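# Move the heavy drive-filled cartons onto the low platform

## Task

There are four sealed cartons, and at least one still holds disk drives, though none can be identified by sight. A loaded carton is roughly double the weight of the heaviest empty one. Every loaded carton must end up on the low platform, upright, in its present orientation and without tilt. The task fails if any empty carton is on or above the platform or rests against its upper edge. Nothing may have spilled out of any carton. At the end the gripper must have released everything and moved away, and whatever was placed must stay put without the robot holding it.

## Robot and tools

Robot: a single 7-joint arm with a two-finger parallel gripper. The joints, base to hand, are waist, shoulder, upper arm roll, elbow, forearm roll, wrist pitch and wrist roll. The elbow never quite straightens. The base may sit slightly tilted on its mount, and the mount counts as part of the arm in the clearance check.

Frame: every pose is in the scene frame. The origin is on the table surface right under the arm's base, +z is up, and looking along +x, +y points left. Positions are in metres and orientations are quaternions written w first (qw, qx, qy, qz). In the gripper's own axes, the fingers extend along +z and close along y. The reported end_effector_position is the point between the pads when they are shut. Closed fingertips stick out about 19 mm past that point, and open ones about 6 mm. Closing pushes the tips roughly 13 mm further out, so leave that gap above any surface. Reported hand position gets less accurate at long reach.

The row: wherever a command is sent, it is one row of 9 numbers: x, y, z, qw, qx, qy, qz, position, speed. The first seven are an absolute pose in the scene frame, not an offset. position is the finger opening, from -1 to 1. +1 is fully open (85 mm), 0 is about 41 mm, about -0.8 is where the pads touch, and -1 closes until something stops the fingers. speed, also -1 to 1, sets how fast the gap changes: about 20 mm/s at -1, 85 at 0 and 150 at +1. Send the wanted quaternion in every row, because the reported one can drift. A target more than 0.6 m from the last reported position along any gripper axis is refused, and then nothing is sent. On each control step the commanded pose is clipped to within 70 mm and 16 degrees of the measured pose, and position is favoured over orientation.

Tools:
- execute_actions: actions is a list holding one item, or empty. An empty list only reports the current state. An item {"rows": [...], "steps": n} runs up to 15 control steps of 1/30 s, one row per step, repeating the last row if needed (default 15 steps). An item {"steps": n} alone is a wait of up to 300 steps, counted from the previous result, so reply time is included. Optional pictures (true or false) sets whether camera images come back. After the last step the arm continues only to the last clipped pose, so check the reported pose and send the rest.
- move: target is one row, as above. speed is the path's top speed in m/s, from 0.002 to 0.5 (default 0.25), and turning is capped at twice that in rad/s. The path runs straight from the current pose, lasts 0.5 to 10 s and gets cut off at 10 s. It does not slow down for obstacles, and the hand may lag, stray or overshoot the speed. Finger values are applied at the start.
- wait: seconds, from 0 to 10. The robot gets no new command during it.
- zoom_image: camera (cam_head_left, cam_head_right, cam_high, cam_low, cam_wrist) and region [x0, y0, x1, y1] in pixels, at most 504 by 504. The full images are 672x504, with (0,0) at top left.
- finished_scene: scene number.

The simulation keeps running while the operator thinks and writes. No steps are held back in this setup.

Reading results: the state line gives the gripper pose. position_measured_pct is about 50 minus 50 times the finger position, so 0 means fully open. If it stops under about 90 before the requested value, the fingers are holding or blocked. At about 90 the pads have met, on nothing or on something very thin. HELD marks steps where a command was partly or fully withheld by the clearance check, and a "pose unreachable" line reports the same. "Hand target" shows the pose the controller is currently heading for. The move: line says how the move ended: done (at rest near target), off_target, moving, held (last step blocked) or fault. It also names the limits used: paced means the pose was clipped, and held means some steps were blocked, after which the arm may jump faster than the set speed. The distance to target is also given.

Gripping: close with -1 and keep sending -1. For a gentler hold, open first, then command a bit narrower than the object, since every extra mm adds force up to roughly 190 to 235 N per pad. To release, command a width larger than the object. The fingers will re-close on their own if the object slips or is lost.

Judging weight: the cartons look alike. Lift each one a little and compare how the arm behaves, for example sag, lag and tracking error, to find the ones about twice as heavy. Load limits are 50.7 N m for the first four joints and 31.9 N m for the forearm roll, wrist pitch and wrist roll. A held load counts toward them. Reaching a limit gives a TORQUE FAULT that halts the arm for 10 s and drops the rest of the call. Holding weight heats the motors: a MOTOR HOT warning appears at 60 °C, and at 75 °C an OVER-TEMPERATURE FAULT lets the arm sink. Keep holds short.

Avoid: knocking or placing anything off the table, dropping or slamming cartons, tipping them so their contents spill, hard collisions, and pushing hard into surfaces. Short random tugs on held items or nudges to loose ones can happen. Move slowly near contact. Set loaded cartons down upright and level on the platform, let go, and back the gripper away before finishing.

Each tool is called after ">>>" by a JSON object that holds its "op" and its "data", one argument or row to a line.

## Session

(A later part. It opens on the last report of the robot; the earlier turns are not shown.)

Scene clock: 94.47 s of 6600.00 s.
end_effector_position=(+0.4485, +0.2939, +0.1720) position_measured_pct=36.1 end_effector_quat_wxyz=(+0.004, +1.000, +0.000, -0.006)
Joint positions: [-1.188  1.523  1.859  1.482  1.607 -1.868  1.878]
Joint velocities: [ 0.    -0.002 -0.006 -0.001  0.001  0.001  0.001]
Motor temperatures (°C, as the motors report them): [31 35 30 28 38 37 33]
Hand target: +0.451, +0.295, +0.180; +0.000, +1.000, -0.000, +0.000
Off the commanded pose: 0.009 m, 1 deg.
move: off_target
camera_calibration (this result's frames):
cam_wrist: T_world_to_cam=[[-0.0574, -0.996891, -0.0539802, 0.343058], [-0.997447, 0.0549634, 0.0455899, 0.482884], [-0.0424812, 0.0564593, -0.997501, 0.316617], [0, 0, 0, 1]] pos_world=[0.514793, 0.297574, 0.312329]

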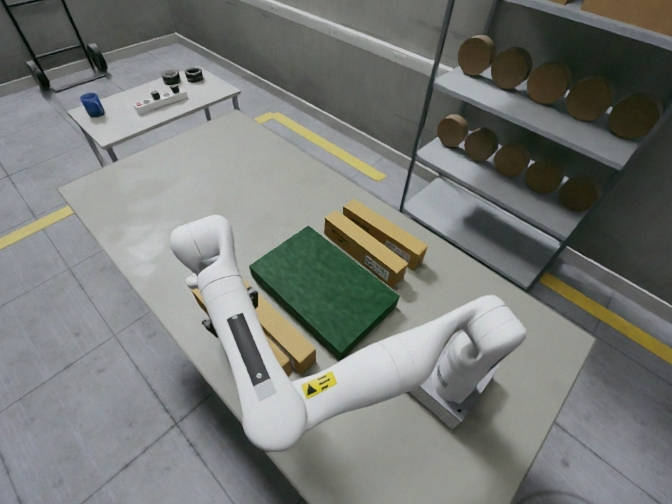

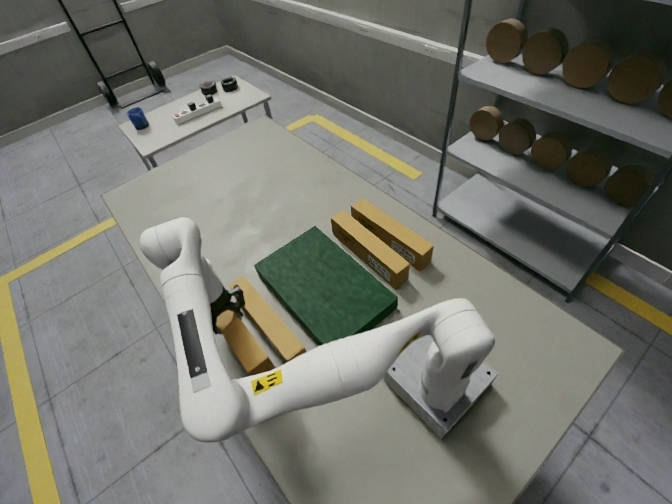

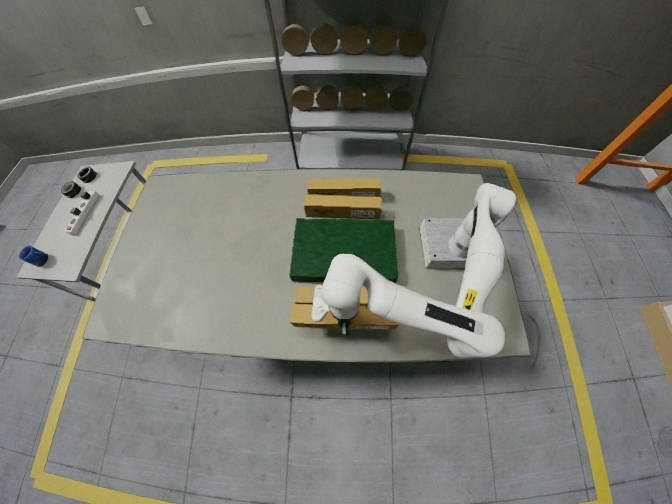

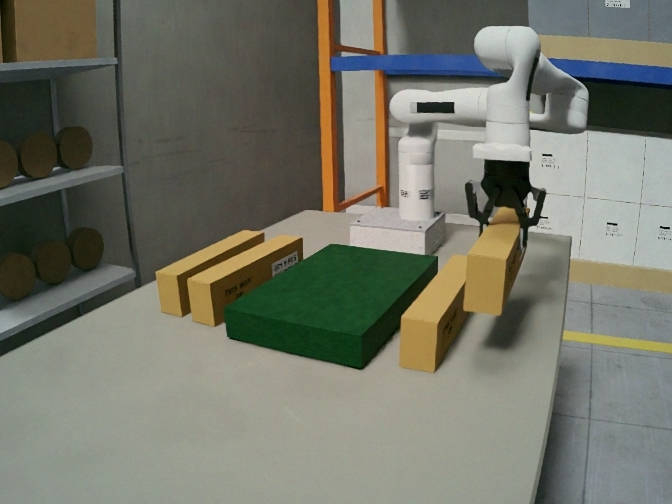

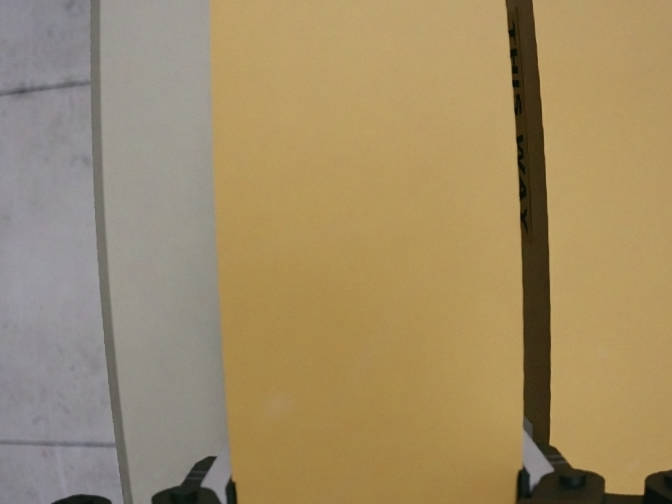

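>>> {"op": "move", "data": {
  "target": [0.457,0.03,0.18,0,1,0,0,-1,-0.5],
  "speed": 0.15
}}

>>> {"op": "move", "data": {
  "target": [0.457,0.03,0.15,0,1,0,0,-1,-0.5],
  "speed": 0.08
}}

>>> {"op": "move", "data": {
  "target": [0.457,0.03,0.127,0,1,0,0,-1,-0.5],
  "speed": 0.025
}}

Scene clock: 109.30 s of 6600.00 s.
end_effector_position=(+0.4554, +0.0299, +0.1739) position_measured_pct=36.1 end_effector_quat_wxyz=(+0.001, +1.000, +0.000, -0.007)
Joint positions: [-0.791  1.48   1.836  1.786  1.731 -1.812  2.598]
Joint velocities: [ 0.006 -0.003 -0.003 -0.001  0.002  0.001  0.001]
Motor temperatures (°C, as the motors report them): [31 35 30 28 38 37 33]
Hand target: +0.458, +0.029, +0.180; +0.000, +1.000, -0.000, -0.000
Off the commanded pose: 0.006 m, 1 deg.
After step 90, 9.77 s passed at rest.
move: off_target
camera_calibration (this result's frames):
cam_wrist: T_world_to_cam=[[-0.0573694, -0.996477, -0.0611666, 0.0816868], [-0.997409, 0.0545435, 0.0469113, 0.503984], [-0.0434098, 0.0636994, -0.997025, 0.333847], [0, 0, 0, 1]] pos_world=[0.521857, 0.0326441, 0.314207]

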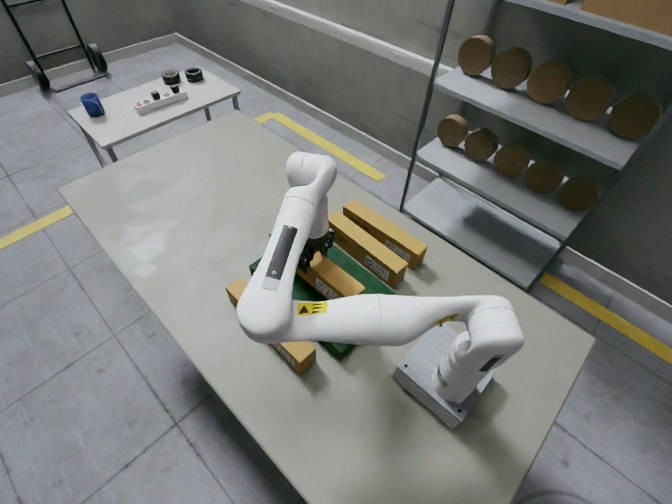

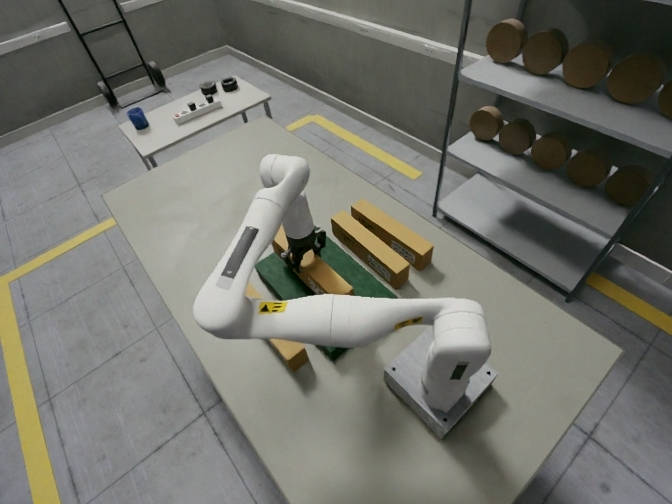

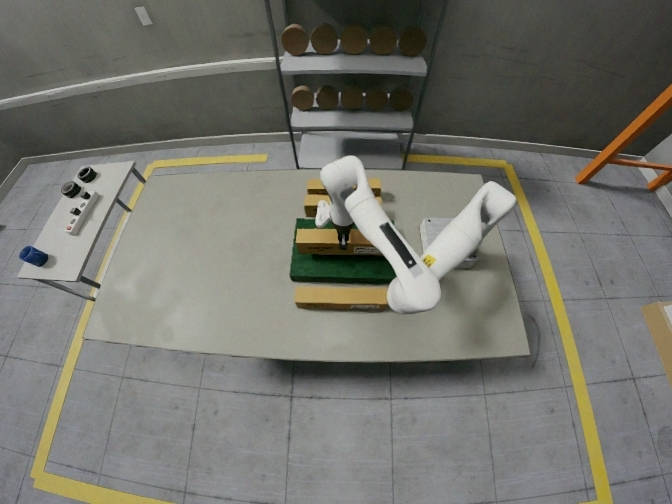

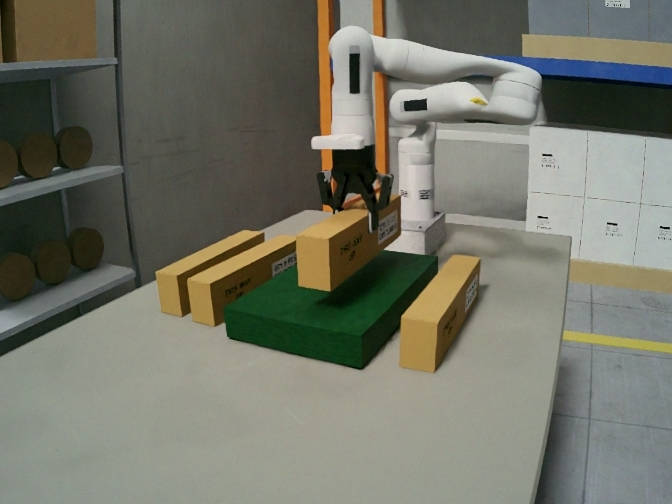

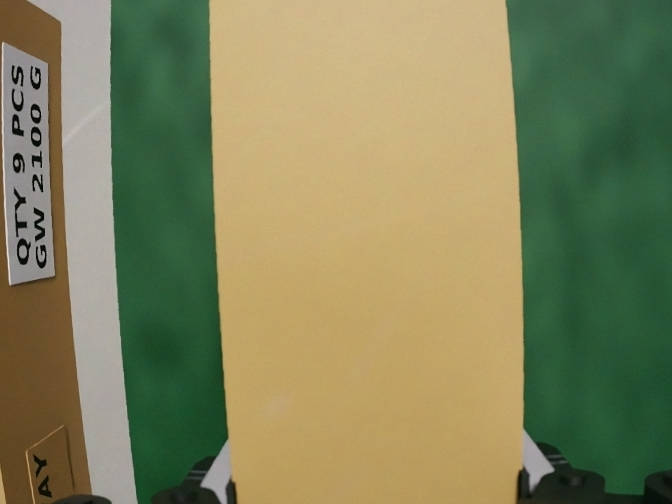

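Scene clock: 110.00 s of 6600.00 s.
end_effector_position=(+0.4542, +0.0300, +0.1443) position_measured_pct=36.1 end_effector_quat_wxyz=(+0.000, +1.000, -0.000, -0.006)
Joint positions: [-0.797  1.528  1.795  1.817  1.678 -1.782  2.605]
Joint velocities: [-0.001 -0.001  0.001  0.001  0.003  0.006  0.002]
Motor temperatures (°C, as the motors report them): [31 35 30 28 38 37 33]
Hand target: +0.457, +0.030, +0.150; -0.000, +1.000, -0.000, -0.000
Off the commanded pose: 0.006 m, 1 deg.
move: off_target
camera_calibration (this result's frames):
cam_wrist: T_world_to_cam=[[-0.0581154, -0.996372, -0.0621662, 0.0803154], [-0.997402, 0.0552941, 0.0461803, 0.50422], [-0.0425754, 0.0646884, -0.996997, 0.303772], [0, 0, 0, 1]] pos_world=[0.520511, 0.0324931, 0.284567]

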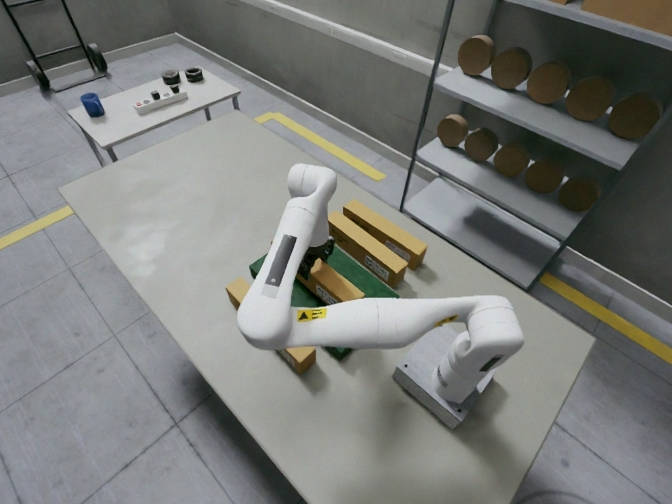

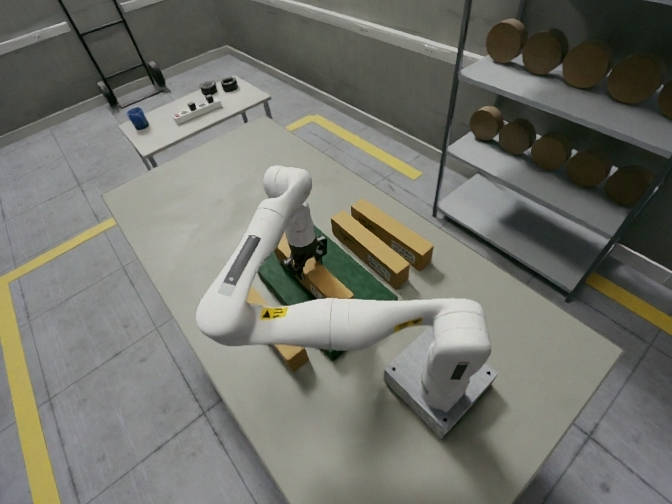

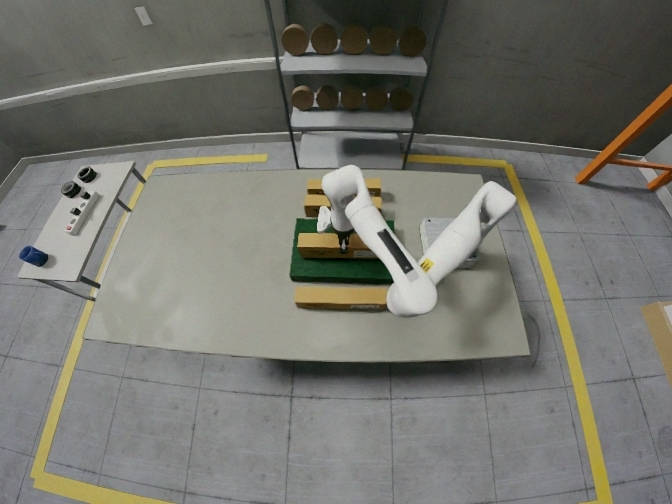

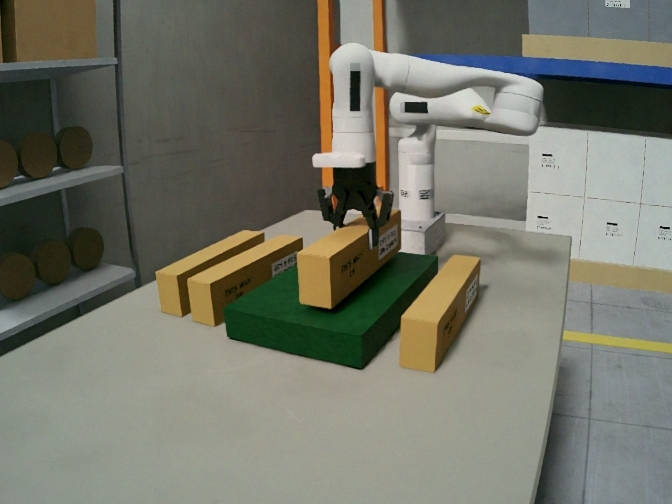

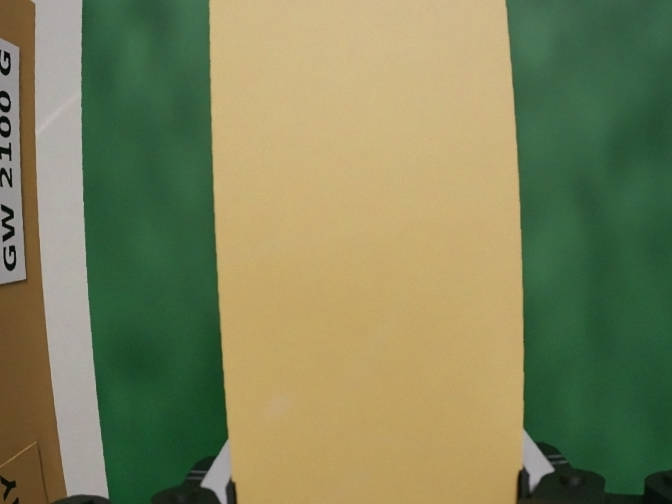

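Scene clock: 110.93 s of 6600.00 s.
end_effector_position=(+0.4552, +0.0298, +0.1270) position_measured_pct=36.1 end_effector_quat_wxyz=(-0.000, +1.000, -0.001, -0.002)
Joint positions: [-0.801  1.559  1.773  1.834  1.638 -1.763  2.608]
Joint velocities: [ 0.001 -0.001 -0.002  0.     0.    -0.001  0.   ]
Motor temperatures (°C, as the motors report them): [31 35 30 28 38 37 33]
Hand target: +0.457, +0.030, +0.127; -0.000, +1.000, +0.000, -0.000
Off the commanded pose: 0.002 m, 0 deg.
move: done
camera_calibration (this result's frames):
cam_wrist: T_world_to_cam=[[-0.0597629, -0.996213, -0.0631584, 0.0799821], [-0.997637, 0.0574606, 0.0376632, 0.507155], [-0.0338914, 0.06526, -0.997293, 0.282722], [0, 0, 0, 1]] pos_world=[0.520318, 0.0320874, 0.267907]

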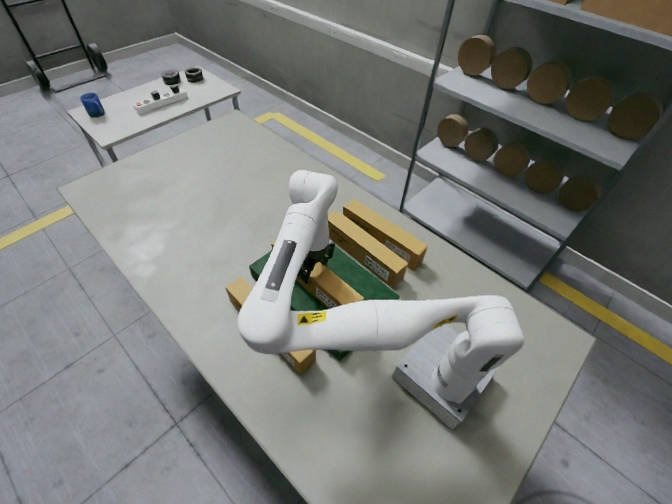

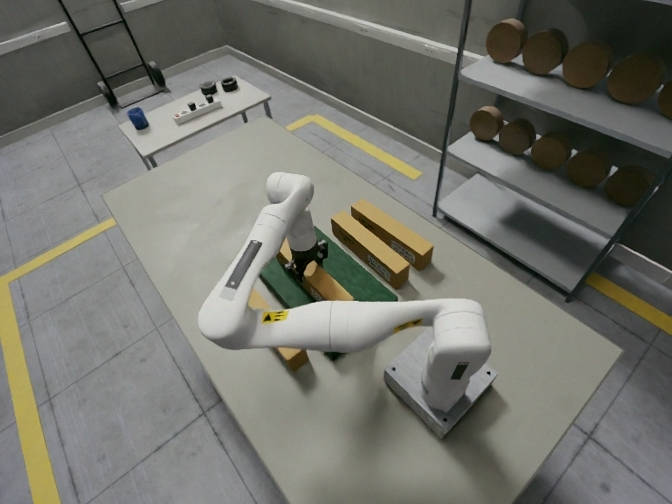

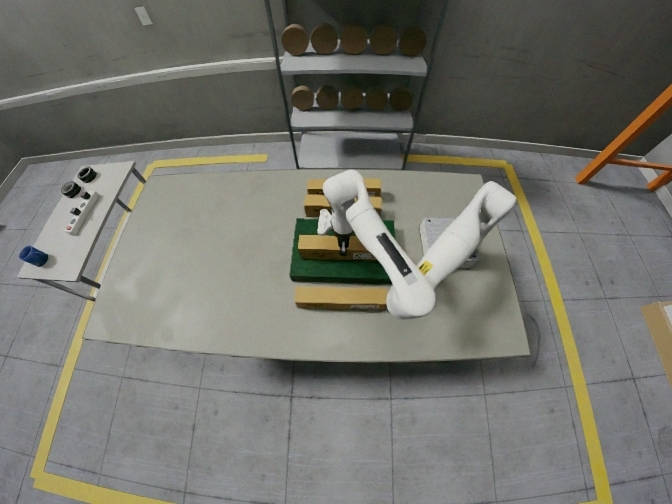

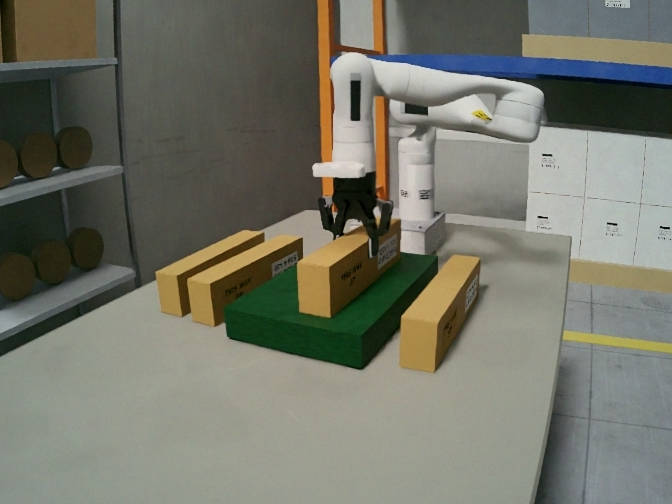

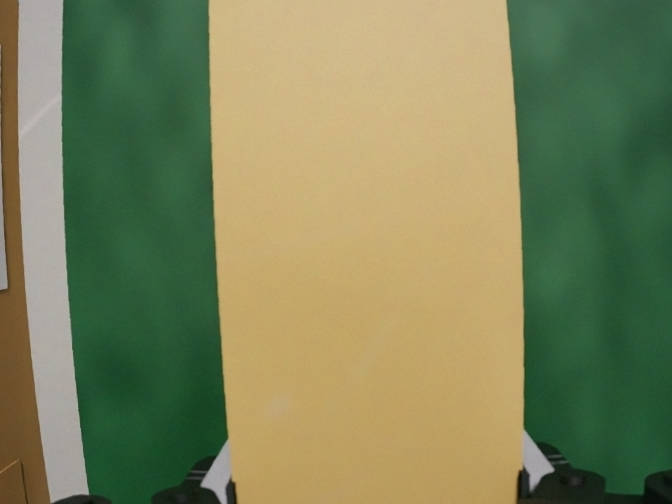

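>>> {"op": "execute_actions", "data": {
  "actions": [
    {"rows":[[0.456,0.03,0.127,0,1,0,0,0.65,0]],"steps":10}
  ],
  "pictures": false
}}

>>> {"op": "move", "data": {
  "target": [0.456,0.03,0.28,0,1,0,0,0.65,0],
  "speed": 0.2
}}

Scene clock: 117.60 s of 6600.00 s.
end_effector_position=(+0.4560, +0.0300, +0.1270) position_measured_pct=18.3 end_effector_quat_wxyz=(+0.000, +1.000, -0.000, -0.000)
Joint positions: [-0.802  1.559  1.774  1.835  1.635 -1.761  2.61 ]
Joint velocities: [-0.001 -0.001 -0.001 -0.     0.001 -0.    -0.001]
Motor temperatures (°C, as the motors report them): [31 35 30 28 38 37 33]
Hand target: +0.456, +0.030, +0.127; -0.000, +1.000, -0.000, -0.000
Off the commanded pose: 0.000 m, 0 deg.
Steps of this call (steps 1 to 90: nothing new was sent; then 3.33 s passed at rest; steps 91 to 100: all 10 steps of this action). Readings (end_effector_position | what the end effector reports):
91: (+0.4551, +0.0298, +0.1270) | position_measured_pct=36.1
92: (+0.4551, +0.0298, +0.1266) | position_measured_pct=36.1
94: (+0.4556, +0.0299, +0.1266) | position_measured_pct=31.3
98: (+0.4560, +0.0299, +0.1269) | position_measured_pct=20.6
100: the state above

Scene clock: 118.97 s of 6600.00 s.
end_effector_position=(+0.4557, +0.0297, +0.2800) position_measured_pct=17.9 end_effector_quat_wxyz=(+0.001, +1.000, -0.000, -0.000)
Joint positions: [-0.775  1.304  1.962  1.655  1.889 -1.919  2.56 ]
Joint velocities: [ 0.002 -0.004  0.003 -0.001 -0.001 -0.003  0.002]
Motor temperatures (°C, as the motors report them): [31 35 30 28 38 37 33]
Hand target: +0.456, +0.030, +0.280; +0.000, +1.000, -0.000, +0.000
Off the commanded pose: 0.000 m, 0 deg.
move: done
camera_calibration (this result's frames):
cam_wrist: T_world_to_cam=[[-0.0571749, -0.996443, -0.061901, 0.088061], [-0.997893, 0.0551335, 0.0342011, 0.503056], [-0.0306667, 0.063726, -0.997496, 0.4339], [0, 0, 0, 1]] pos_world=[0.520337, 0.0323618, 0.42106]

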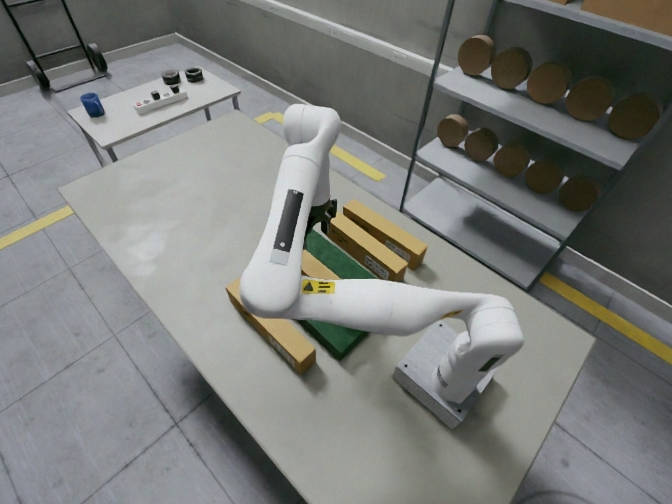

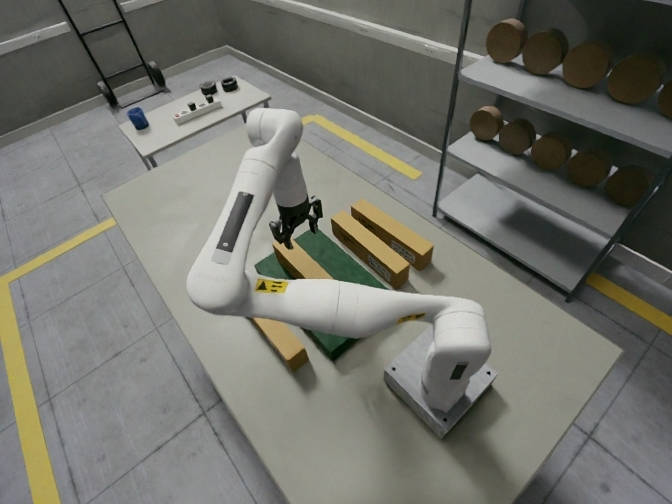

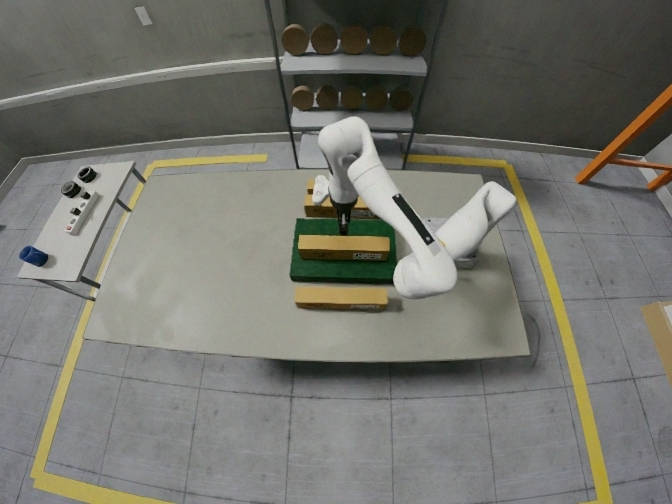

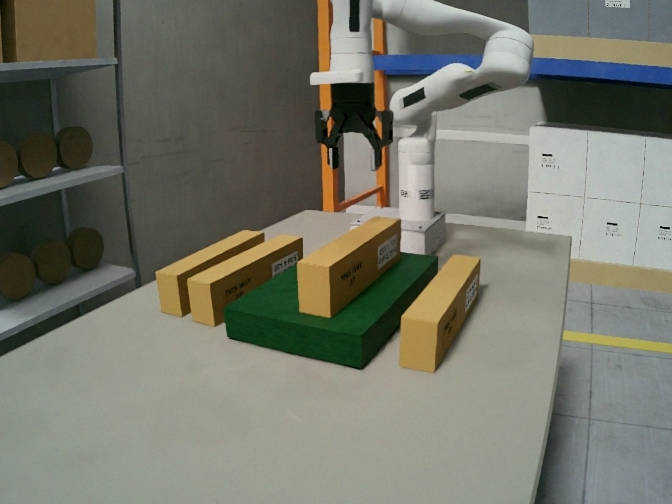

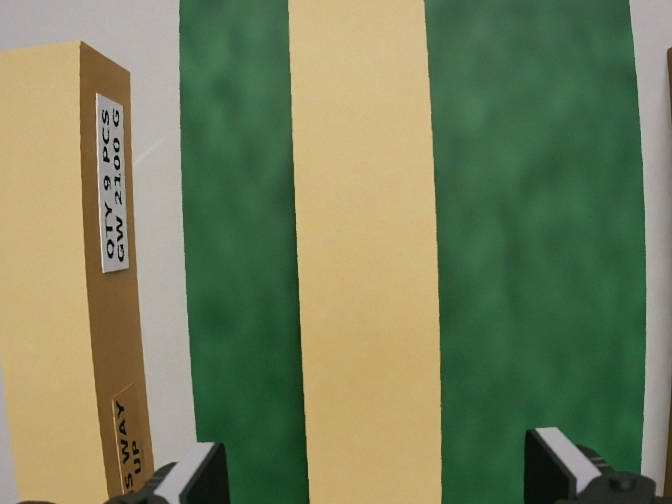

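>>> {"op": "finished_scene", "data": {
  "scene": 2
}}

The scene is finished: the task was done.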